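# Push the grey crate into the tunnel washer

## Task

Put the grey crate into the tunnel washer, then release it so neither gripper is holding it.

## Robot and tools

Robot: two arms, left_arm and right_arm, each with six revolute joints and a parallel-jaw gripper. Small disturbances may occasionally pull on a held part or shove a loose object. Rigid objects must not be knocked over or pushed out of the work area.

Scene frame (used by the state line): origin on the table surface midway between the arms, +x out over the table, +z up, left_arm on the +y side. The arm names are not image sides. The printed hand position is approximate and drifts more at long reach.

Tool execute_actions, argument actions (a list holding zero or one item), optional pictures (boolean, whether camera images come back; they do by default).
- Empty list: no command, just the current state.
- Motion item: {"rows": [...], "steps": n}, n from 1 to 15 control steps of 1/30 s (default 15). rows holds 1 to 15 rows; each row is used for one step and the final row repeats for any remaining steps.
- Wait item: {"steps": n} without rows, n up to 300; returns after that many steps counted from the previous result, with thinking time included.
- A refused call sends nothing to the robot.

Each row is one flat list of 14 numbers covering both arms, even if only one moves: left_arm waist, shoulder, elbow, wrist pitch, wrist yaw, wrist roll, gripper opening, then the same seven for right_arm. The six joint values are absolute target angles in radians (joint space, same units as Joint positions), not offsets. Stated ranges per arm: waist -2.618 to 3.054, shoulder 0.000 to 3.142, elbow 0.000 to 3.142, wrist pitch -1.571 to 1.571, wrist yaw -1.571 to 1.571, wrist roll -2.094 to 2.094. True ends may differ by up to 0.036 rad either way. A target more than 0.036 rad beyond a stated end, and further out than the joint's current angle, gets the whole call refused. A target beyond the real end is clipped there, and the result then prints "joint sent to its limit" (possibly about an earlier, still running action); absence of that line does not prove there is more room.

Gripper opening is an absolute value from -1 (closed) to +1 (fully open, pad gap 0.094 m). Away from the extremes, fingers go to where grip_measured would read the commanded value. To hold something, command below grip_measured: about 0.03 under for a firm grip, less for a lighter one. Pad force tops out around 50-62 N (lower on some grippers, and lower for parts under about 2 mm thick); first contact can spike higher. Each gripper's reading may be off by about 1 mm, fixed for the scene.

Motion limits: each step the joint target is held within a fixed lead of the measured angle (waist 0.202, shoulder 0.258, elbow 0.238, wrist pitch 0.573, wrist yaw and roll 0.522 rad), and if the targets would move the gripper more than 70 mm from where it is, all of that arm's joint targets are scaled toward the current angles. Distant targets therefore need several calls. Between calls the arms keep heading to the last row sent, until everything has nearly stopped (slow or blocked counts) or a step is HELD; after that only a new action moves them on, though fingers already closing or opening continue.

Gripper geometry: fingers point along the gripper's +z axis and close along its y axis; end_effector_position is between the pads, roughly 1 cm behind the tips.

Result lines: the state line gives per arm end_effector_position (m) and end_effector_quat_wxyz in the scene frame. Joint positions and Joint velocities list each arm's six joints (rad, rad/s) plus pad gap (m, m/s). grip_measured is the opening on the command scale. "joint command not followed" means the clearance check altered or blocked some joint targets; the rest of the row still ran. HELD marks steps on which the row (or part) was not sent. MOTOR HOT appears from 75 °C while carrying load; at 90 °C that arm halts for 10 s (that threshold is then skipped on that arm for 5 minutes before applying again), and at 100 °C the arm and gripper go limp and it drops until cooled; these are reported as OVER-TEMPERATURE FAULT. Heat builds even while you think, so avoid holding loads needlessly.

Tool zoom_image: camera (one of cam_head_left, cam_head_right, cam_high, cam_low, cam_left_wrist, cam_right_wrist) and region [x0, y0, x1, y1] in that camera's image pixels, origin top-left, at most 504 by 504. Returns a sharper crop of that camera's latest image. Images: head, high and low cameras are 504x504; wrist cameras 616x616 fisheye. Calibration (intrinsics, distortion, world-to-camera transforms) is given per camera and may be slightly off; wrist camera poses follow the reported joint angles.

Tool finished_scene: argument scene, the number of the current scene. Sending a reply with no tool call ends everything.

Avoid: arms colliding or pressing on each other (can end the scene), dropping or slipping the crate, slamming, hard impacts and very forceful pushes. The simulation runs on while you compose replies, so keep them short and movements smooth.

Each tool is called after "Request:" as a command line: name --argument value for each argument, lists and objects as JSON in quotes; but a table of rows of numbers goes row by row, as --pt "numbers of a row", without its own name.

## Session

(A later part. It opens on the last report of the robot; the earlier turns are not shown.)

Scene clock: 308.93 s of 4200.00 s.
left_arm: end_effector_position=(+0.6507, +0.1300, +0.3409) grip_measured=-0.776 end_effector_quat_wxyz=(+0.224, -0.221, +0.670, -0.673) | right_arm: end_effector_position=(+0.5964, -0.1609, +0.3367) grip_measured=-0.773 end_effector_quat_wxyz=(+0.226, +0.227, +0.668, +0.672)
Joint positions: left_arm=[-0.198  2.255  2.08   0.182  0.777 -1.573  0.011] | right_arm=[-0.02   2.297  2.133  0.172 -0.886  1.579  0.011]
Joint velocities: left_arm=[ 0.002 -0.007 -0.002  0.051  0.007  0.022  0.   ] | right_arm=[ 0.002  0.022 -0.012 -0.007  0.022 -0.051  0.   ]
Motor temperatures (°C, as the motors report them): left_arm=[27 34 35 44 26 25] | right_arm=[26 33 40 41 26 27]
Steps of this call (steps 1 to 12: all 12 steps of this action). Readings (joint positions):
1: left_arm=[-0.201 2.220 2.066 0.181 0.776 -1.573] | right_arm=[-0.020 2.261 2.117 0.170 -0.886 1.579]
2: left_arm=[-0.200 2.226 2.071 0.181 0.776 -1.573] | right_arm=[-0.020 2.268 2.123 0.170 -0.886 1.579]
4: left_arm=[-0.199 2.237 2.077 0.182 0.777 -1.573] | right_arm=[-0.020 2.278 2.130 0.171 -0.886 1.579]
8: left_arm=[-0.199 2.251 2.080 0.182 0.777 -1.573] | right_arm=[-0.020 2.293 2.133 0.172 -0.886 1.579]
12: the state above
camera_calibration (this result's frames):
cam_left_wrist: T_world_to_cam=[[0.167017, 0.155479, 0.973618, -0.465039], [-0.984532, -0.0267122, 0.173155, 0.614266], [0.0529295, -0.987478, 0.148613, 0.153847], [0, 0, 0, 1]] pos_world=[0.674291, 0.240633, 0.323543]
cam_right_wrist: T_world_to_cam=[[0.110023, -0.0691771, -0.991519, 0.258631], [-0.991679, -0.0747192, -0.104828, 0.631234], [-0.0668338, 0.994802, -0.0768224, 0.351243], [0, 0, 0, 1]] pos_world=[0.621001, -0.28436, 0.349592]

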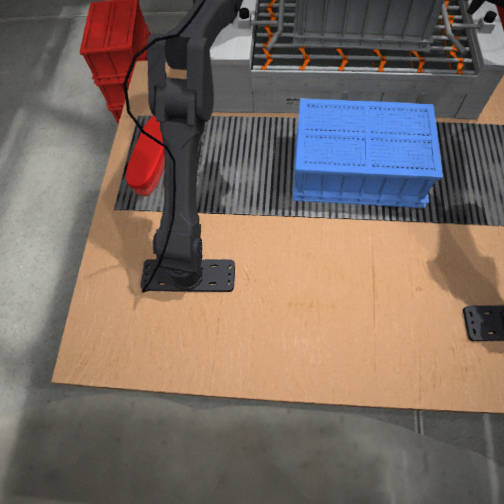

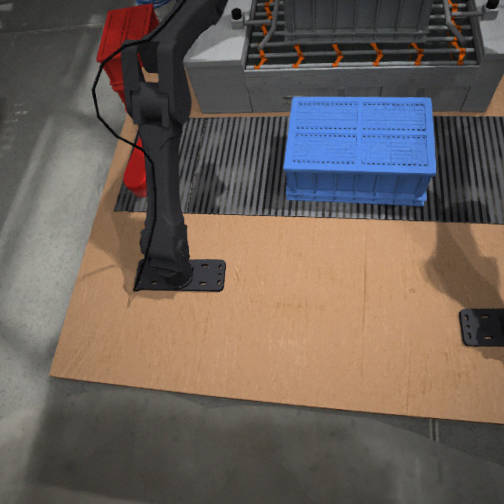

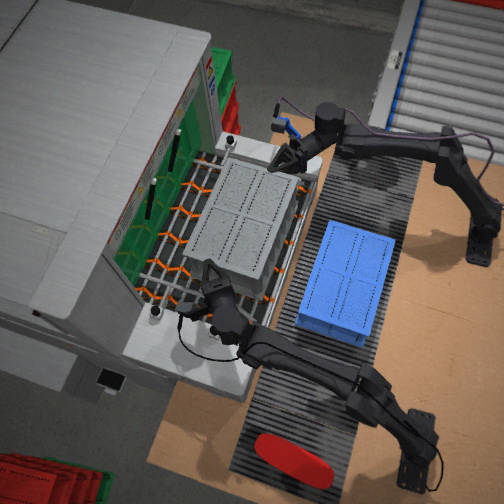

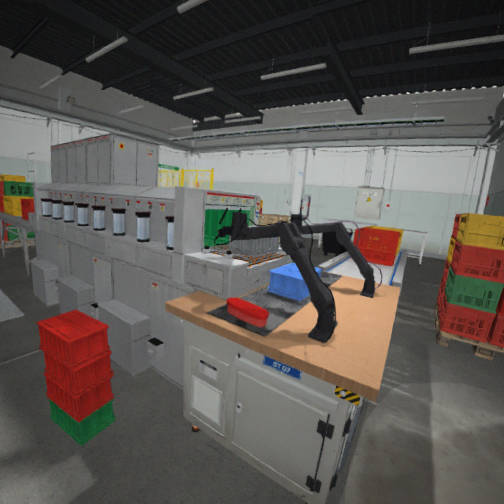

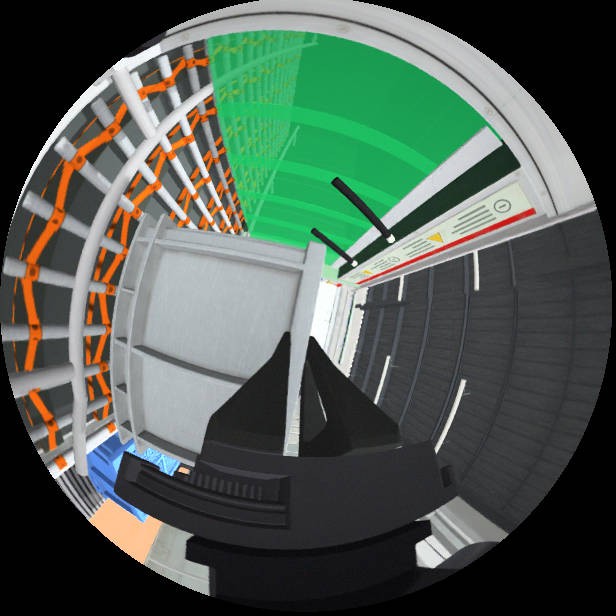

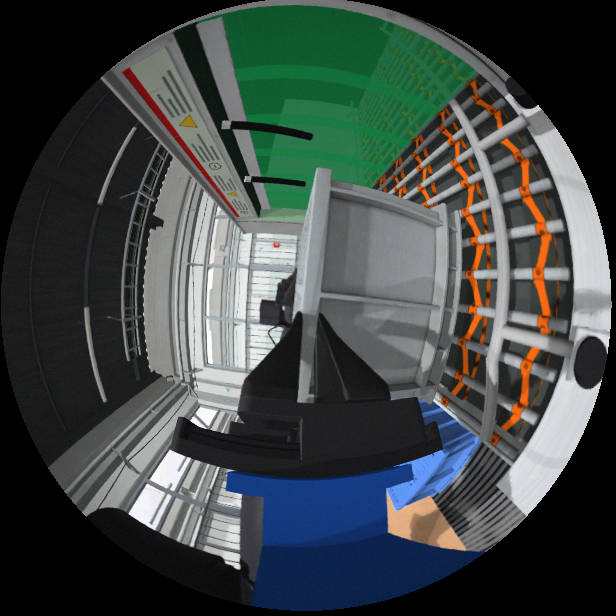

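Request:
execute_actions --actions '[]'

Scene clock: 317.33 s of 4200.00 s.
left_arm: end_effector_position=(+0.6518, +0.1346, +0.3421) grip_measured=-0.776 end_effector_quat_wxyz=(+0.227, -0.220, +0.669, -0.673) | right_arm: end_effector_position=(+0.5971, -0.1563, +0.3344) grip_measured=-0.773 end_effector_quat_wxyz=(+0.226, +0.225, +0.668, +0.673)
Joint positions: left_arm=[-0.19   2.255  2.08   0.188  0.782 -1.573  0.011] | right_arm=[-0.012  2.304  2.133  0.18  -0.882  1.58   0.011]
Joint velocities: left_arm=[-0.012  0.007 -0.017 -0.081  0.007 -0.066 -0.   ] | right_arm=[-0.007  0.017 -0.002  0.051 -0.022 -0.051  0.001]
Motor temperatures (°C, as the motors report them): left_arm=[27 39 36 45 26 25] | right_arm=[26 40 41 42 26 27]
Steps of this call (steps 1 to 15: the robot went on to your last target; steps 16 to 252: nothing new was sent). Readings (joint positions):
1: left_arm=[-0.198 2.255 2.080 0.182 0.777 -1.573] | right_arm=[-0.020 2.297 2.133 0.172 -0.886 1.579]
2: left_arm=[-0.198 2.255 2.080 0.183 0.777 -1.573] | right_arm=[-0.020 2.297 2.133 0.172 -0.886 1.579]
4: left_arm=[-0.198 2.255 2.080 0.184 0.778 -1.573] | right_arm=[-0.020 2.297 2.133 0.173 -0.886 1.579]
8: left_arm=[-0.198 2.255 2.080 0.184 0.778 -1.573] | right_arm=[-0.020 2.297 2.133 0.173 -0.886 1.579]
252: the state above
All arms were judged still, so your last target was given up. Only a new action makes them travel on or press farther. Fingers that are still opening or closing keep moving.
camera_calibration (this result's frames):
cam_left_wrist: T_world_to_cam=[[0.160963, 0.156825, 0.974421, -0.46354], [-0.9854, -0.0299572, 0.167597, 0.618189], [0.0554744, -0.987172, 0.149713, 0.156081], [0, 0, 0, 1]] pos_world=[0.675118, 0.245293, 0.324709]
cam_right_wrist: T_world_to_cam=[[0.112251, -0.0684021, -0.991323, 0.255272], [-0.991177, -0.0784662, -0.10682, 0.631796], [-0.0704785, 0.994567, -0.0766066, 0.348591], [0, 0, 0, 1]] pos_world=[0.622135, -0.279662, 0.34725]

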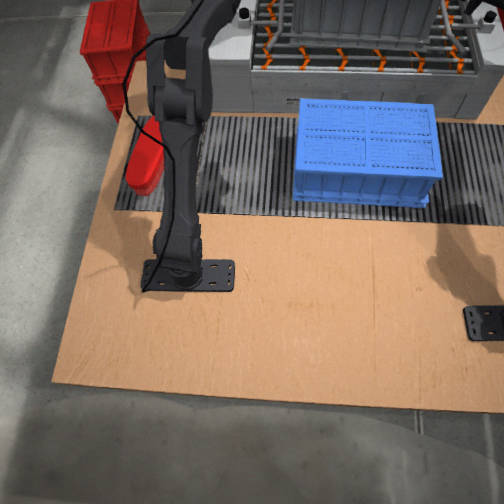

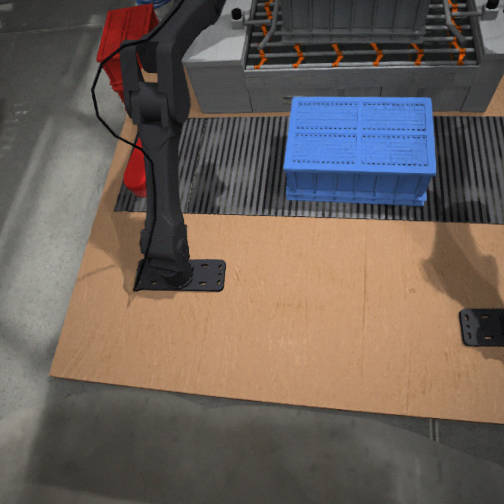

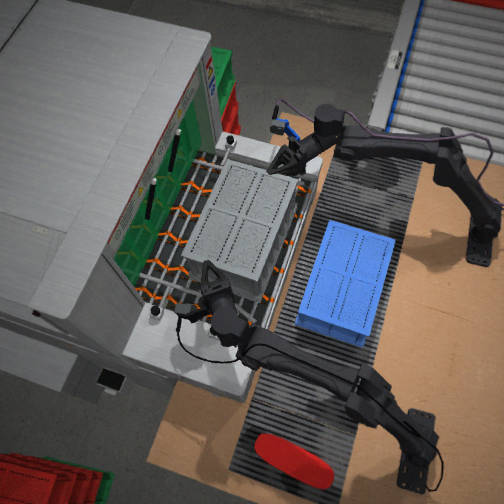

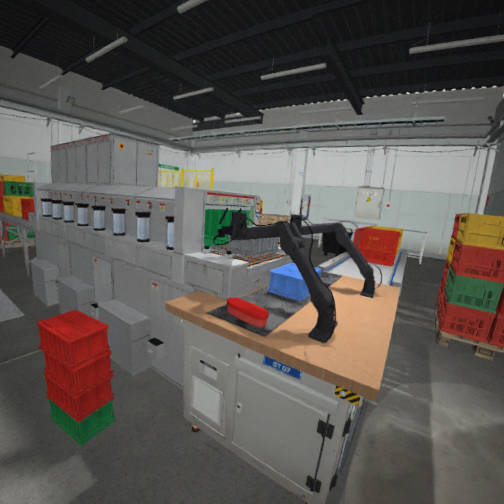

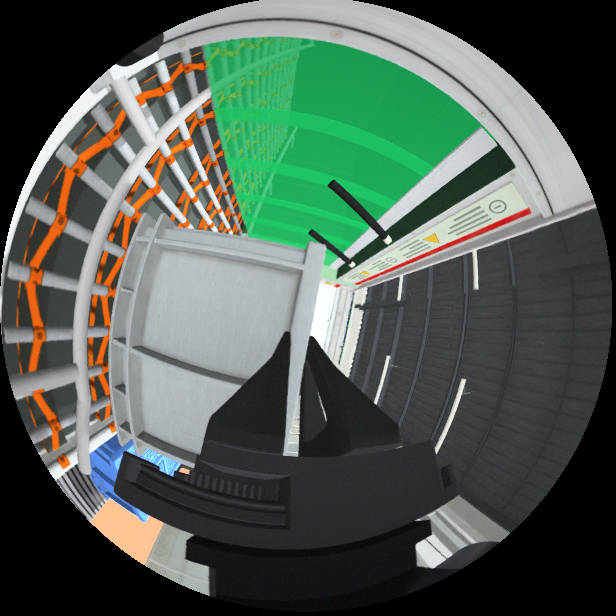

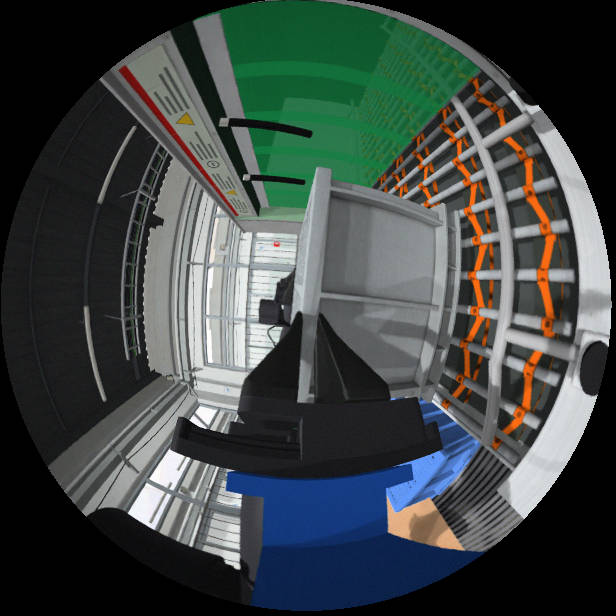

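Request:
zoom_image --camera "cam_head_left" --region '[200, 0, 504, 120]'

Request:
zoom_image --camera "cam_high" --region '[100, 110, 350, 360]'

Region (200, 0, 504, 120) of cam_head_left's 504x504 image, scaled by 1.658, with more detail than that image has; it fills the top 199 rows of this view, and the rest is white.

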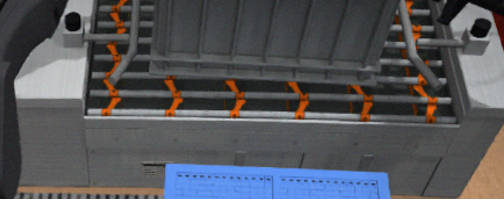

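Region (100, 110, 350, 360) of cam_high's 504x504 image, scaled by 2.016, with more detail than that image has.

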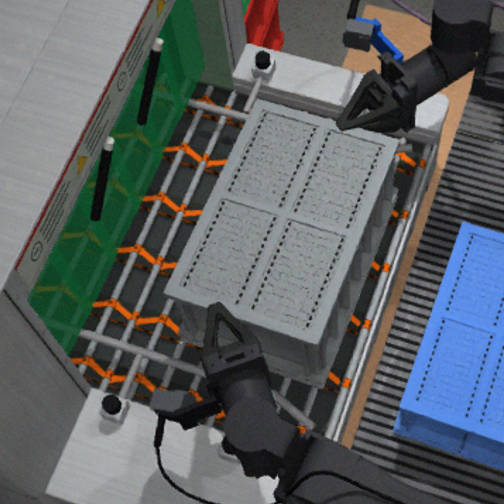

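Request:
execute_actions --actions '[{"rows": [ [-0.189,2.234,2.1136,0.2438,0.786,-1.575,-0.81,-0.014,2.278,2.1646,0.2304,-0.885,1.575,-0.81], [-0.189,2.234,2.1022,0.2497,0.786,-1.575,-0.81,-0.014,2.278,2.1535,0.2380,-0.885,1.575,-0.81], [-0.189,2.234,2.0900,0.2564,0.786,-1.575,-0.81,-0.014,2.278,2.1426,0.2452,-0.885,1.575,-0.81], [-0.189,2.234,2.0770,0.2607,0.786,-1.575,-0.81,-0.014,2.278,2.1310,0.2491,-0.885,1.575,-0.81], [-0.189,2.234,2.0732,0.2657,0.786,-1.575,-0.81,-0.014,2.278,2.1277,0.2535,-0.885,1.575,-0.81], [-0.189,2.234,2.0687,0.2713,0.786,-1.575,-0.81,-0.014,2.278,2.1238,0.2585,-0.885,1.575,-0.81], [-0.189,2.234,2.0635,0.2773,0.786,-1.575,-0.81,-0.014,2.278,2.1193,0.2638,-0.885,1.575,-0.81], [-0.189,2.234,2.0576,0.2838,0.786,-1.575,-0.81,-0.014,2.278,2.1143,0.2696,-0.885,1.575,-0.81], [-0.189,2.234,2.0514,0.2905,0.786,-1.575,-0.81,-0.014,2.278,2.1089,0.2756,-0.885,1.575,-0.81], [-0.189,2.234,2.0446,0.2974,0.786,-1.575,-0.81,-0.014,2.278,2.1031,0.2817,-0.885,1.575,-0.81], [-0.189,2.234,2.0376,0.3045,0.786,-1.575,-0.81,-0.014,2.278,2.0971,0.2880,-0.885,1.575,-0.81], [-0.189,2.234,2.0304,0.3116,0.786,-1.575,-0.81,-0.014,2.278,2.0908,0.2943,-0.885,1.575,-0.81], [-0.189,2.234,2.0230,0.3185,0.786,-1.575,-0.81,-0.014,2.278,2.0845,0.3004,-0.885,1.575,-0.81], [-0.189,2.234,2.0156,0.3252,0.786,-1.575,-0.81,-0.014,2.278,2.0782,0.3064,-0.885,1.575,-0.81], [-0.189,2.234,2.0084,0.3317,0.786,-1.575,-0.81,-0.014,2.278,2.0719,0.3122,-0.885,1.575,-0.81] ], "steps": 15}]' --pictures false

Request:
execute_actions --actions '[{"rows": [ [-0.189,2.234,2.0014,0.3377,0.786,-1.575,-0.81,-0.014,2.278,2.0659,0.3175,-0.885,1.575,-0.81], [-0.189,2.234,1.9946,0.3433,0.786,-1.575,-0.81,-0.014,2.278,2.0601,0.3225,-0.885,1.575,-0.81], [-0.189,2.234,1.9884,0.3483,0.786,-1.575,-0.81,-0.014,2.278,2.0547,0.3269,-0.885,1.575,-0.81], [-0.189,2.234,1.9825,0.3526,0.786,-1.575,-0.81,-0.014,2.278,2.0497,0.3308,-0.885,1.575,-0.81], [-0.189,2.234,1.9773,0.3563,0.786,-1.575,-0.81,-0.014,2.278,2.0452,0.3340,-0.885,1.575,-0.81], [-0.189,2.234,1.9728,0.3592,0.786,-1.575,-0.81,-0.014,2.278,2.0413,0.3366,-0.885,1.575,-0.81], [-0.189,2.234,1.9690,0.3613,0.786,-1.575,-0.81,-0.014,2.278,2.0380,0.3385,-0.885,1.575,-0.81], [-0.189,2.234,1.9660,0.3626,0.786,-1.575,-0.81,-0.014,2.278,2.0354,0.3396,-0.885,1.575,-0.81], [-0.189,2.234,1.9638,0.363,0.786,-1.575,-0.81,-0.014,2.278,2.0335,0.340,-0.885,1.575,-0.81], [-0.189,2.234,1.9624,0.363,0.786,-1.575,-0.81,-0.014,2.278,2.0324,0.340,-0.885,1.575,-0.81], [-0.189,2.234,1.962,0.363,0.786,-1.575,-0.81,-0.014,2.278,2.032,0.340,-0.885,1.575,-0.81] ], "steps": 14}]' --pictures true

Scene clock: 356.20 s of 4200.00 s.
left_arm: end_effector_position=(+0.6523, +0.1345, +0.3272) grip_measured=-0.776 end_effector_quat_wxyz=(+0.227, -0.220, +0.668, -0.673) | right_arm: end_effector_position=(+0.5977, -0.1563, +0.3214) grip_measured=-0.773 end_effector_quat_wxyz=(+0.227, +0.224, +0.668, +0.673)
Joint positions: left_arm=[-0.19   2.255  2.02   0.25   0.782 -1.573  0.011] | right_arm=[-0.012  2.304  2.079  0.238 -0.882  1.58   0.011]
Joint velocities: left_arm=[-0.007 -0.007 -0.217  0.154  0.022 -0.007  0.   ] | right_arm=[ 0.022 -0.002 -0.198  0.154 -0.051 -0.022 -0.001]
Motor temperatures (°C, as the motors report them): left_arm=[27 49 37 47 26 25] | right_arm=[26 51 42 45 26 27]
Steps of this call (steps 1 to 1151: nothing new was sent; steps 1152 to 1166: all 15 steps of this action). Readings (joint positions):
1152: left_arm=[-0.190 2.255 2.080 0.188 0.782 -1.573] | right_arm=[-0.012 2.304 2.133 0.181 -0.882 1.580]
1153: left_arm=[-0.190 2.255 2.080 0.188 0.782 -1.573] | right_arm=[-0.012 2.304 2.133 0.182 -0.882 1.580]
1155: left_arm=[-0.190 2.255 2.080 0.191 0.782 -1.573] | right_arm=[-0.012 2.304 2.133 0.186 -0.882 1.580]
1159: left_arm=[-0.190 2.255 2.070 0.211 0.782 -1.573] | right_arm=[-0.012 2.304 2.125 0.206 -0.882 1.580]
1166: the state above

Scene clock: 356.67 s of 4200.00 s.
left_arm: end_effector_position=(+0.6520, +0.1346, +0.3107) grip_measured=-0.776 end_effector_quat_wxyz=(+0.225, -0.222, +0.670, -0.672) | right_arm: end_effector_position=(+0.5976, -0.1563, +0.3065) grip_measured=-0.773 end_effector_quat_wxyz=(+0.223, +0.227, +0.669, +0.672)
Joint positions: left_arm=[-0.19   2.255  1.961  0.3    0.782 -1.573  0.011] | right_arm=[-0.012  2.304  2.028  0.279 -0.882  1.58   0.011]
Joint velocities: left_arm=[-0.012 -0.007 -0.007 -0.037  0.022 -0.051 -0.   ] | right_arm=[-0.002 -0.007 -0.002  0.037  0.051 -0.022 -0.001]
Motor temperatures (°C, as the motors report them): left_arm=[27 49 37 47 26 25] | right_arm=[26 51 42 45 26 27]
Steps of this call (steps 1 to 14: all 14 steps of this action). Readings (joint positions):
1: left_arm=[-0.190 2.255 2.012 0.256 0.782 -1.573] | right_arm=[-0.012 2.304 2.073 0.243 -0.882 1.580]
2: left_arm=[-0.190 2.255 2.005 0.261 0.782 -1.573] | right_arm=[-0.012 2.304 2.066 0.247 -0.882 1.580]
4: left_arm=[-0.190 2.255 1.991 0.272 0.782 -1.573] | right_arm=[-0.012 2.304 2.055 0.257 -0.882 1.580]
8: left_arm=[-0.190 2.255 1.971 0.289 0.782 -1.573] | right_arm=[-0.012 2.304 2.037 0.271 -0.882 1.580]
14: the state above
camera_calibration (this result's frames):
cam_left_wrist: T_world_to_cam=[[0.167888, 0.155868, 0.973406, -0.437119], [-0.984161, -0.030512, 0.174629, 0.620752], [0.0569196, -0.987307, 0.148277, 0.160296], [0, 0, 0, 1]] pos_world=[0.675183, 0.245334, 0.293324]
cam_right_wrist: T_world_to_cam=[[0.105524, -0.0684382, -0.992059, 0.231874], [-0.991879, -0.0784716, -0.100091, 0.627642], [-0.0709984, 0.994564, -0.076163, 0.346647], [0, 0, 0, 1]] pos_world=[0.622688, -0.279642, 0.319256]

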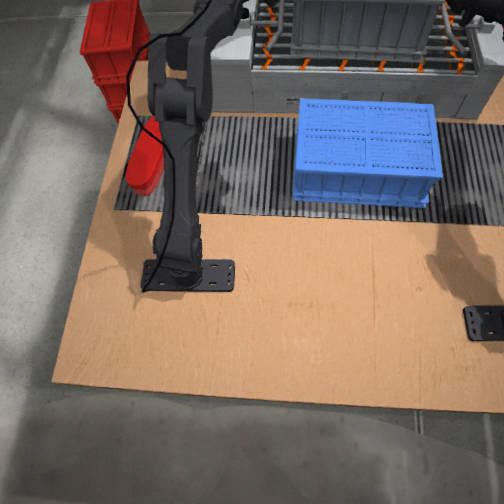

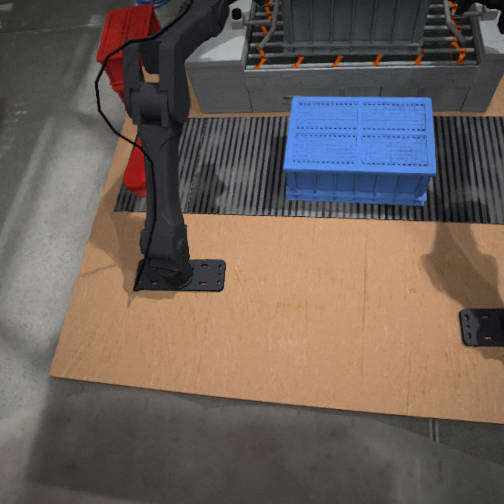

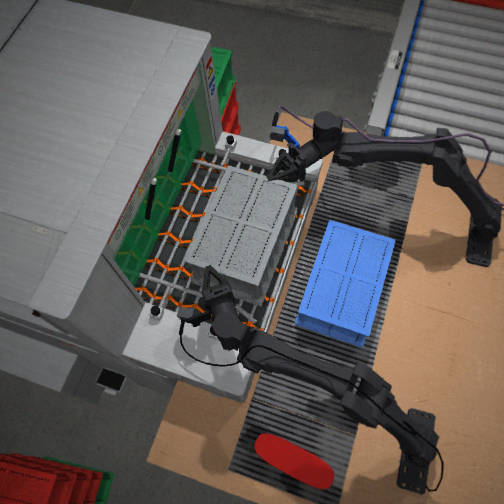

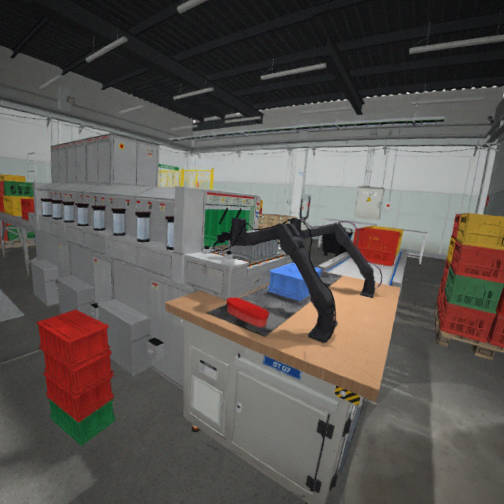

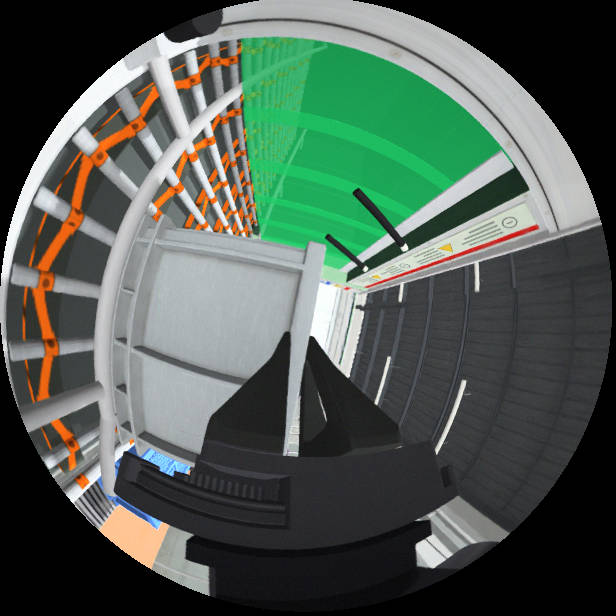

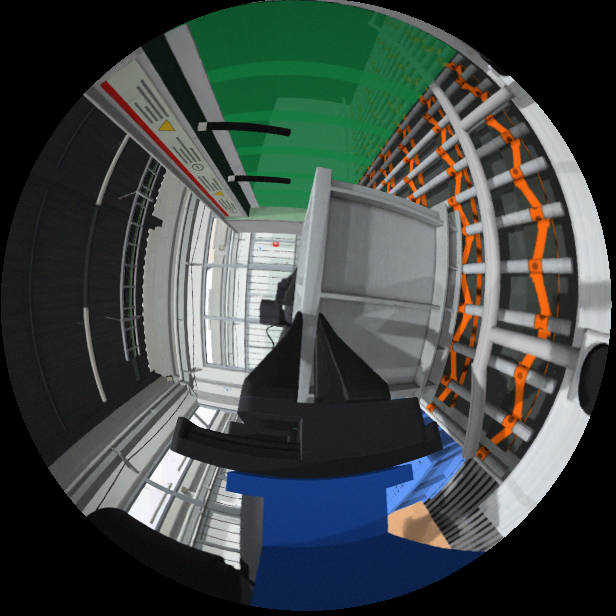

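Request:
execute_actions --actions '[{"rows": [ [-0.189,2.234,1.9607,0.3668,0.786,-1.575,-0.81,-0.014,2.278,2.0309,0.3432,-0.885,1.575,-0.81], [-0.189,2.234,1.9582,0.3701,0.786,-1.575,-0.81,-0.014,2.278,2.0288,0.3461,-0.885,1.575,-0.81], [-0.189,2.234,1.9549,0.3739,0.786,-1.575,-0.81,-0.014,2.278,2.0259,0.3494,-0.885,1.575,-0.81], [-0.189,2.234,1.9511,0.3777,0.786,-1.575,-0.81,-0.014,2.278,2.0226,0.3526,-0.885,1.575,-0.81], [-0.189,2.234,1.9473,0.3809,0.786,-1.575,-0.81,-0.014,2.278,2.0194,0.3553,-0.885,1.575,-0.81], [-0.189,2.234,1.9442,0.3830,0.786,-1.575,-0.81,-0.014,2.278,2.0167,0.3571,-0.885,1.575,-0.81], [-0.189,2.234,1.9420,0.384,0.786,-1.575,-0.81,-0.014,2.278,2.0149,0.358,-0.885,1.575,-0.81], [-0.189,2.234,1.9410,0.384,0.786,-1.575,-0.81,-0.014,2.278,2.014,0.358,-0.885,1.575,-0.81], [-0.189,2.234,1.939,0.378,0.786,-1.575,-0.81,-0.014,2.278,2.012,0.352,-0.885,1.575,-0.81], [-0.189,2.234,1.937,0.369,0.786,-1.575,-0.81,-0.014,2.278,2.010,0.343,-0.885,1.575,-0.81], [-0.189,2.234,1.935,0.359,0.786,-1.575,-0.81,-0.014,2.278,2.008,0.333,-0.885,1.575,-0.81], [-0.189,2.234,1.933,0.349,0.786,-1.575,-0.81,-0.014,2.278,2.006,0.323,-0.885,1.575,-0.81], [-0.189,2.234,1.931,0.341,0.786,-1.575,-0.81,-0.014,2.278,2.004,0.315,-0.885,1.575,-0.81], [-0.189,2.234,1.930,0.336,0.786,-1.575,-0.81,-0.014,2.278,2.003,0.311,-0.885,1.575,-0.81], [-0.189,2.234,1.930,0.336,0.786,-1.575,-0.4,-0.014,2.278,2.003,0.311,-0.885,1.575,-0.4] ], "steps": 15}]' --pictures false

Request:
execute_actions --actions '[{"rows": [ [-0.185,2.234,1.930,0.336,0.786,-1.575,-0.4,-0.018,2.278,2.003,0.311,-0.885,1.575,-0.4], [-0.180,2.234,1.930,0.336,0.786,-1.575,-0.4,-0.023,2.278,2.003,0.311,-0.885,1.575,-0.4], [-0.172,2.234,1.930,0.336,0.786,-1.575,-0.4,-0.031,2.278,2.003,0.311,-0.885,1.575,-0.4], [-0.162,2.234,1.930,0.336,0.786,-1.575,-0.4,-0.041,2.278,2.003,0.311,-0.885,1.575,-0.4], [-0.151,2.234,1.930,0.336,0.786,-1.575,-0.4,-0.052,2.278,2.003,0.311,-0.885,1.575,-0.4], [-0.140,2.234,1.930,0.336,0.786,-1.575,-0.4,-0.063,2.278,2.003,0.311,-0.885,1.575,-0.4], [-0.130,2.234,1.930,0.336,0.786,-1.575,-0.4,-0.073,2.278,2.003,0.311,-0.885,1.575,-0.4], [-0.122,2.2323,1.9283,0.336,0.786,-1.575,-0.4,-0.081,2.2763,2.0013,0.311,-0.885,1.575,-0.4], [-0.116,2.2272,1.9232,0.336,0.786,-1.575,-0.4,-0.087,2.2712,1.9962,0.311,-0.885,1.575,-0.4], [-0.112,2.2188,1.9148,0.336,0.786,-1.575,-0.4,-0.091,2.2628,1.9878,0.311,-0.885,1.575,-0.4], [-0.110,2.2072,1.9032,0.336,0.786,-1.575,-0.4,-0.093,2.2512,1.9762,0.311,-0.885,1.575,-0.4], [-0.110,2.1927,1.8887,0.336,0.786,-1.575,-0.4,-0.093,2.2367,1.9617,0.311,-0.885,1.575,-0.4], [-0.110,2.1754,1.8714,0.336,0.786,-1.575,-0.4,-0.093,2.2194,1.9444,0.311,-0.885,1.575,-0.4], [-0.110,2.1558,1.8518,0.336,0.786,-1.575,-0.4,-0.093,2.1998,1.9248,0.311,-0.885,1.575,-0.4], [-0.110,2.134,1.830,0.336,0.786,-1.575,-0.4,-0.093,2.178,1.903,0.311,-0.885,1.575,-0.4] ], "steps": 15}]' --pictures false

Request:
execute_actions --actions '[{"rows": [ [-0.110,2.1105,1.8065,0.336,0.786,-1.575,-0.4,-0.093,2.1545,1.8795,0.311,-0.885,1.575,-0.4], [-0.110,2.0858,1.7818,0.336,0.786,-1.575,-0.4,-0.093,2.1298,1.8548,0.311,-0.885,1.575,-0.4], [-0.110,2.0601,1.7561,0.336,0.786,-1.575,-0.4,-0.093,2.1041,1.8291,0.311,-0.885,1.575,-0.4], [-0.110,2.034,1.730,0.336,0.786,-1.575,-0.4,-0.093,2.078,1.803,0.311,-0.885,1.575,-0.4], [-0.110,2.0079,1.7039,0.336,0.786,-1.575,-0.4,-0.093,2.0519,1.7769,0.311,-0.885,1.575,-0.4], [-0.110,1.9822,1.6782,0.336,0.786,-1.575,-0.4,-0.093,2.0262,1.7512,0.311,-0.885,1.575,-0.4], [-0.110,1.9575,1.6535,0.336,0.786,-1.575,-0.4,-0.093,2.0015,1.7265,0.311,-0.885,1.575,-0.4], [-0.110,1.934,1.630,0.336,0.786,-1.575,-0.4,-0.093,1.978,1.703,0.311,-0.885,1.575,-0.4], [-0.110,1.9122,1.6082,0.336,0.786,-1.575,-0.4,-0.093,1.9562,1.6812,0.311,-0.885,1.575,-0.4], [-0.110,1.8926,1.5886,0.336,0.786,-1.575,-0.4,-0.093,1.9366,1.6616,0.311,-0.885,1.575,-0.4], [-0.110,1.8753,1.5713,0.336,0.786,-1.575,-0.4,-0.093,1.9193,1.6443,0.311,-0.885,1.575,-0.4], [-0.110,1.8608,1.5568,0.336,0.786,-1.575,-0.4,-0.093,1.9048,1.6298,0.311,-0.885,1.575,-0.4], [-0.110,1.8492,1.5452,0.336,0.786,-1.575,-0.4,-0.093,1.8932,1.6182,0.311,-0.885,1.575,-0.4], [-0.110,1.8408,1.5368,0.336,0.786,-1.575,-0.4,-0.093,1.8848,1.6098,0.311,-0.885,1.575,-0.4], [-0.110,1.835,1.531,0.336,0.786,-1.575,-0.4,-0.093,1.879,1.604,0.311,-0.885,1.575,-0.4] ], "steps": 15}]' --pictures true

Scene clock: 417.17 s of 4200.00 s.
left_arm: end_effector_position=(+0.6517, +0.1347, +0.3055) grip_measured=-0.580 end_effector_quat_wxyz=(+0.226, -0.222, +0.669, -0.672) | right_arm: end_effector_position=(+0.5973, -0.1562, +0.3024) grip_measured=-0.570 end_effector_quat_wxyz=(+0.224, +0.226, +0.668, +0.672)
Joint positions: left_arm=[-0.19   2.255  1.938  0.326  0.781 -1.573  0.02 ] | right_arm=[-0.012  2.304  2.009  0.302 -0.882  1.58   0.02 ]
Joint velocities: left_arm=[-0.017 -0.007  0.022 -0.037 -0.007  0.022  0.355] | right_arm=[ 0.002  0.002 -0.002 -0.081 -0.007  0.007  0.34 ]
Motor temperatures (°C, as the motors report them): left_arm=[27 53 34 50 26 25] | right_arm=[26 56 39 48 26 27]
Steps of this call (steps 1 to 15: the robot went on to your last target; steps 16 to 1800: nothing new was sent; steps 1801 to 1815: all 15 steps of this action). Readings (joint positions):
1801: left_arm=[-0.190 2.255 1.961 0.307 0.782 -1.573] | right_arm=[-0.012 2.304 2.028 0.287 -0.882 1.580]
1802: left_arm=[-0.190 2.255 1.961 0.308 0.782 -1.573] | right_arm=[-0.012 2.304 2.028 0.287 -0.882 1.580]
1804: left_arm=[-0.190 2.255 1.960 0.312 0.782 -1.573] | right_arm=[-0.012 2.304 2.028 0.291 -0.882 1.580]
1808: left_arm=[-0.190 2.255 1.948 0.325 0.782 -1.573] | right_arm=[-0.012 2.304 2.017 0.302 -0.882 1.580]
1815: the state above

Scene clock: 417.67 s of 4200.00 s.
left_arm: end_effector_position=(+0.6573, +0.1896, +0.3055) grip_measured=-0.403 end_effector_quat_wxyz=(+0.250, -0.256, +0.661, -0.660) | right_arm: end_effector_position=(+0.5976, -0.2131, +0.3075) grip_measured=-0.401 end_effector_quat_wxyz=(+0.251, +0.260, +0.659, +0.660)
Joint positions: left_arm=[-0.102  2.205  1.869  0.329  0.782 -1.573  0.028] | right_arm=[-0.102  2.244  1.938  0.302 -0.882  1.58   0.028]
Joint velocities: left_arm=[ 0.056 -0.501 -0.579 -0.007  0.007  0.022  0.   ] | right_arm=[-0.1   -0.501 -0.593 -0.11   0.095  0.037 -0.   ]
Motor temperatures (°C, as the motors report them): left_arm=[27 54 34 50 26 25] | right_arm=[26 56 39 48 26 27]
Steps of this call (steps 1 to 15: all 15 steps of this action). Readings (joint positions):
1: left_arm=[-0.189 2.255 1.938 0.327 0.781 -1.573] | right_arm=[-0.012 2.304 2.009 0.302 -0.882 1.580]
2: left_arm=[-0.189 2.255 1.938 0.328 0.781 -1.573] | right_arm=[-0.013 2.303 2.009 0.302 -0.882 1.580]
4: left_arm=[-0.187 2.255 1.938 0.328 0.781 -1.573] | right_arm=[-0.015 2.302 2.009 0.302 -0.882 1.580]
8: left_arm=[-0.161 2.255 1.938 0.329 0.784 -1.573] | right_arm=[-0.039 2.301 2.009 0.302 -0.882 1.580]
15: the state above

Scene clock: 418.17 s of 4200.00 s.
left_arm: end_effector_position=(+0.5756, +0.1935, +0.3677) grip_measured=-0.403 end_effector_quat_wxyz=(+0.265, -0.239, +0.654, -0.667) | right_arm: end_effector_position=(+0.5183, -0.2084, +0.3709) grip_measured=-0.401 end_effector_quat_wxyz=(+0.267, +0.243, +0.653, +0.666)
Joint positions: left_arm=[-0.103  1.856  1.565  0.334  0.783 -1.574  0.028] | right_arm=[-0.101  1.899  1.635  0.309 -0.881  1.58   0.028]
Joint velocities: left_arm=[ 0.007 -0.281 -0.247  0.007 -0.037 -0.022  0.   ] | right_arm=[-0.002 -0.256 -0.247 -0.051 -0.066  0.007  0.001]
Motor temperatures (°C, as the motors report them): left_arm=[27 53 34 50 26 25] | right_arm=[26 56 39 48 26 27]
Steps of this call (steps 1 to 15: all 15 steps of this action). Readings (joint positions):
1: left_arm=[-0.101 2.187 1.848 0.329 0.781 -1.573] | right_arm=[-0.104 2.225 1.917 0.302 -0.881 1.580]
2: left_arm=[-0.101 2.165 1.825 0.328 0.781 -1.573] | right_arm=[-0.104 2.204 1.895 0.302 -0.881 1.580]
4: left_arm=[-0.103 2.115 1.777 0.328 0.782 -1.574] | right_arm=[-0.102 2.154 1.846 0.301 -0.881 1.580]
8: left_arm=[-0.103 2.002 1.681 0.329 0.782 -1.574] | right_arm=[-0.101 2.041 1.750 0.302 -0.881 1.580]
15: the state above
camera_calibration (this result's frames):
cam_left_wrist: T_world_to_cam=[[0.117806, 0.17222, 0.977989, -0.464948], [-0.983826, -0.113584, 0.13851, 0.566551], [0.134938, -0.978488, 0.156054, 0.164886], [0, 0, 0, 1]] pos_world=[0.589911, 0.305763, 0.35051]
cam_right_wrist: T_world_to_cam=[[0.140076, -0.0795885, -0.986937, 0.278339], [-0.989907, 0.0104019, -0.141336, 0.584116], [0.0215147, 0.996774, -0.0773281, 0.350689], [0, 0, 0, 1]] pos_world=[0.531687, -0.333481, 0.384378]

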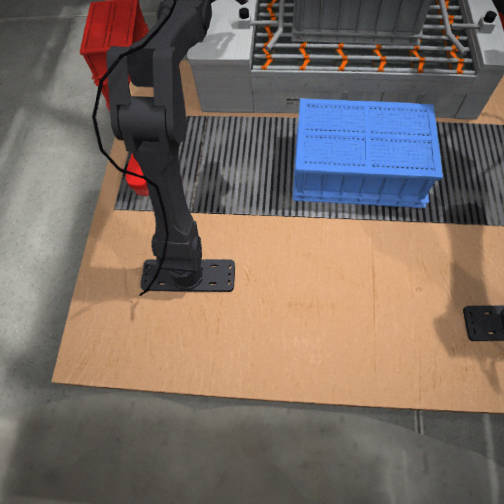

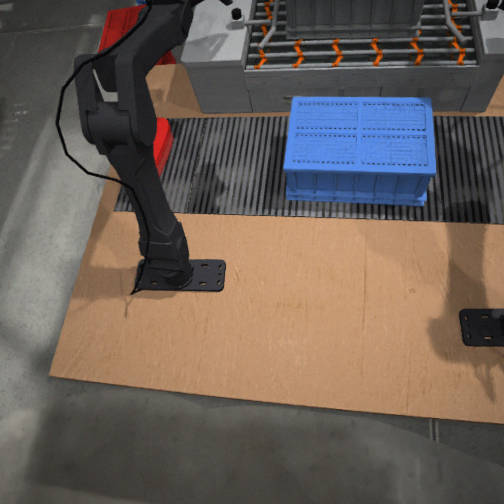

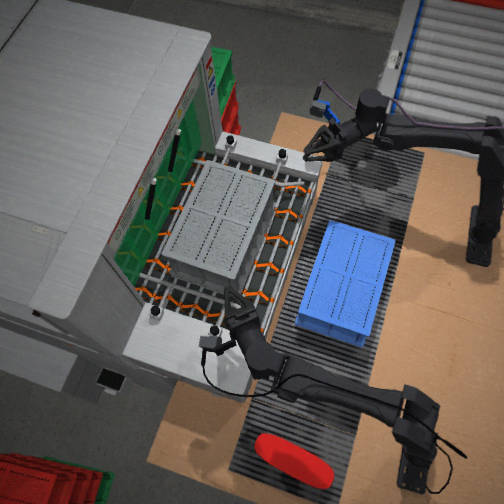

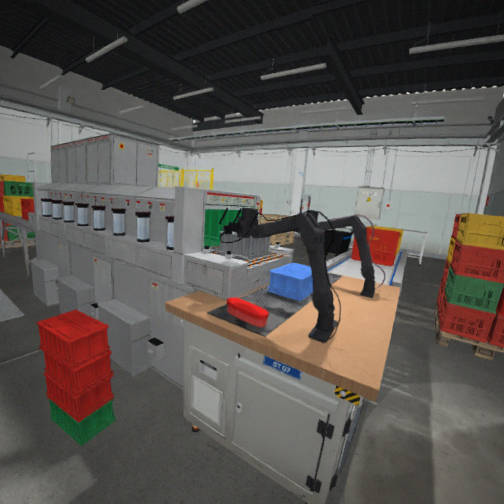

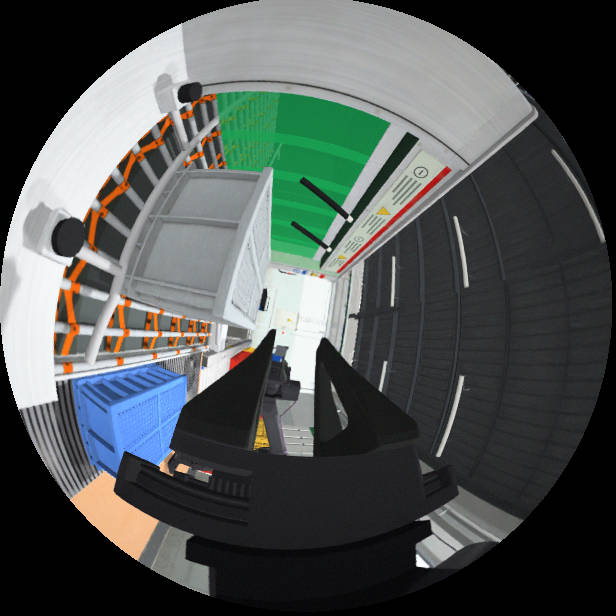

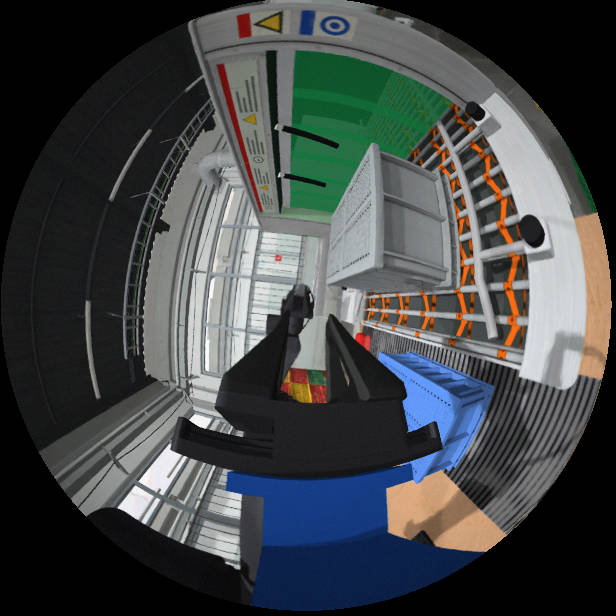

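The crate is released and moving along the belt. Waiting for it to enter.

Request:
execute_actions --actions '[{"steps": 240}]'

Scene clock: 426.17 s of 4200.00 s.
left_arm: end_effector_position=(+0.5726, +0.1936, +0.3637) grip_measured=-0.403 end_effector_quat_wxyz=(+0.262, -0.242, +0.656, -0.666) | right_arm: end_effector_position=(+0.5154, -0.2083, +0.3672) grip_measured=-0.401 end_effector_quat_wxyz=(+0.264, +0.246, +0.654, +0.665)
Joint positions: left_arm=[-0.103  1.845  1.543  0.335  0.784 -1.574  0.028] | right_arm=[-0.101  1.887  1.612  0.31  -0.881  1.58   0.028]
Joint velocities: left_arm=[-0.002 -0.012  0.007  0.037  0.022 -0.007 -0.   ] | right_arm=[-0.007 -0.007 -0.007  0.007 -0.051  0.051 -0.001]
Motor temperatures (°C, as the motors report them): left_arm=[27 51 33 48 26 25] | right_arm=[26 52 39 47 26 27]
Steps of this call (steps 1 to 30: the robot went on to your last target; steps 31 to 240: nothing new was sent). Readings (joint positions):
1: left_arm=[-0.103 1.849 1.559 0.335 0.783 -1.574] | right_arm=[-0.101 1.892 1.628 0.310 -0.881 1.580]
2: left_arm=[-0.103 1.846 1.555 0.335 0.784 -1.574] | right_arm=[-0.101 1.888 1.625 0.310 -0.881 1.580]
4: left_arm=[-0.103 1.845 1.552 0.335 0.784 -1.574] | right_arm=[-0.101 1.887 1.621 0.310 -0.881 1.580]
8: left_arm=[-0.103 1.845 1.543 0.335 0.784 -1.574] | right_arm=[-0.101 1.887 1.613 0.310 -0.881 1.580]
240: the state above
All arms were judged still, so your last target was given up. Only a new action makes them travel on or press farther. Fingers that are still opening or closing keep moving.
camera_calibration (this result's frames):
cam_left_wrist: T_world_to_cam=[[0.12792, 0.171568, 0.976832, -0.465952], [-0.982394, -0.113298, 0.148548, 0.559707], [0.136159, -0.978636, 0.154054, 0.166085], [0, 0, 0, 1]] pos_world=[0.586843, 0.305893, 0.346428]
cam_right_wrist: T_world_to_cam=[[0.130291, -0.0791173, -0.988314, 0.280794], [-0.991259, 0.0104669, -0.131517, 0.577859], [0.0207499, 0.99681, -0.077062, 0.350635], [0, 0, 0, 1]] pos_world=[0.528947, -0.333349, 0.380531]

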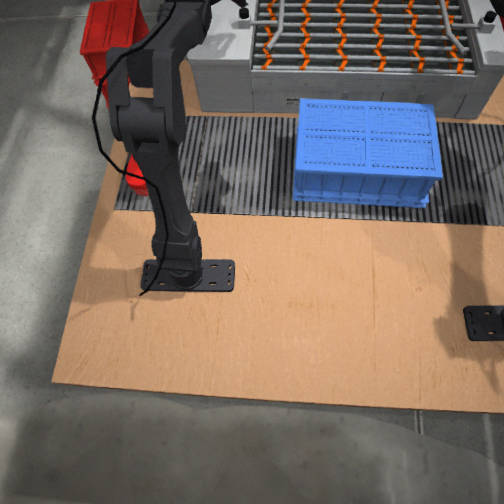

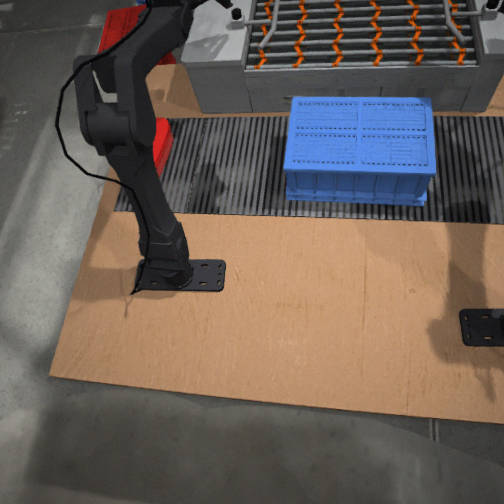

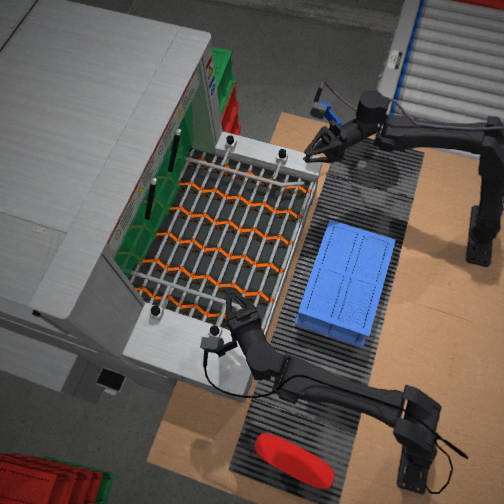

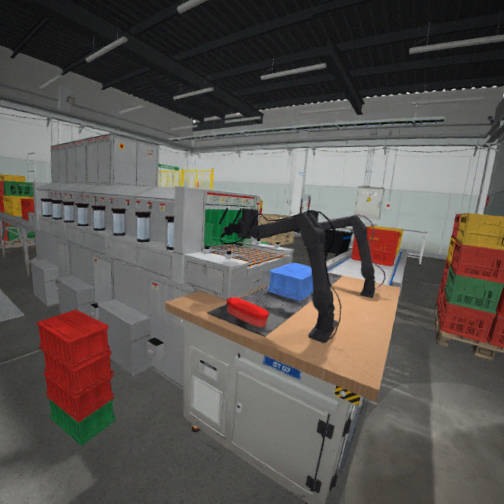

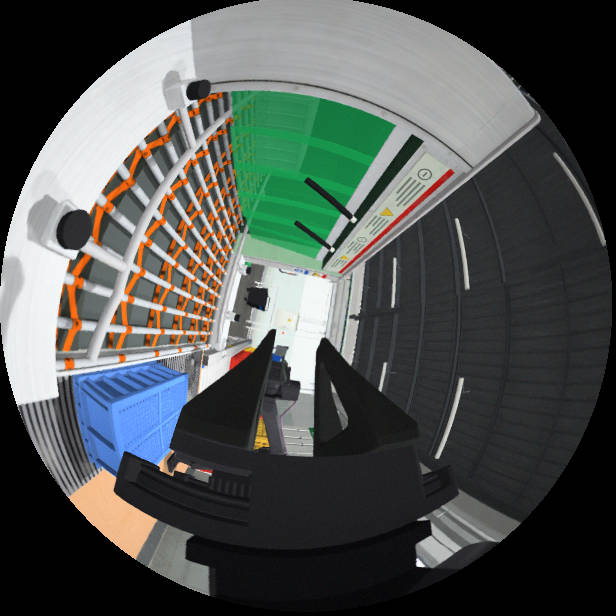

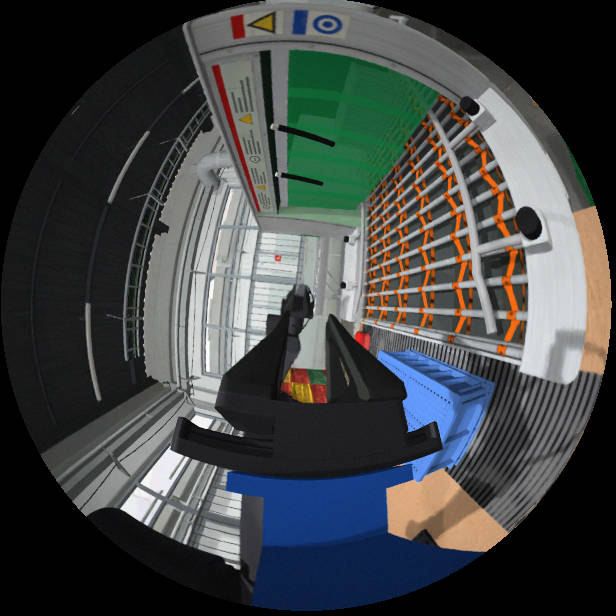

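Request:
execute_actions --actions '[{"steps": 90}]' --pictures false

Request:
finished_scene --scene 2

Scene clock: 429.17 s of 4200.00 s.
left_arm: end_effector_position=(+0.5726, +0.1936, +0.3637) grip_measured=-0.403 end_effector_quat_wxyz=(+0.262, -0.242, +0.656, -0.666) | right_arm: end_effector_position=(+0.5154, -0.2083, +0.3672) grip_measured=-0.401 end_effector_quat_wxyz=(+0.264, +0.246, +0.654, +0.665)
Joint positions: left_arm=[-0.103  1.845  1.543  0.335  0.784 -1.574  0.028] | right_arm=[-0.101  1.887  1.612  0.31  -0.881  1.58   0.028]
Joint velocities: left_arm=[ 0.012 -0.002 -0.017 -0.051  0.022  0.007 -0.   ] | right_arm=[ 0.007 -0.002 -0.022 -0.037 -0.037  0.037 -0.   ]
Motor temperatures (°C, as the motors report them): left_arm=[27 51 33 48 26 25] | right_arm=[26 51 39 46 26 27]
Steps of this call (steps 1 to 90: nothing new was sent). Readings (joint positions):
1: left_arm=[-0.103 1.845 1.543 0.335 0.784 -1.574] | right_arm=[-0.101 1.887 1.612 0.310 -0.881 1.580]
2: left_arm=[-0.103 1.845 1.543 0.335 0.784 -1.574] | right_arm=[-0.101 1.887 1.612 0.310 -0.881 1.580]
4: left_arm=[-0.103 1.845 1.543 0.335 0.784 -1.574] | right_arm=[-0.101 1.887 1.612 0.310 -0.881 1.580]
8: left_arm=[-0.103 1.845 1.543 0.335 0.784 -1.574] | right_arm=[-0.101 1.887 1.612 0.310 -0.881 1.580]
90: the state above

The scene is finished: the task was done.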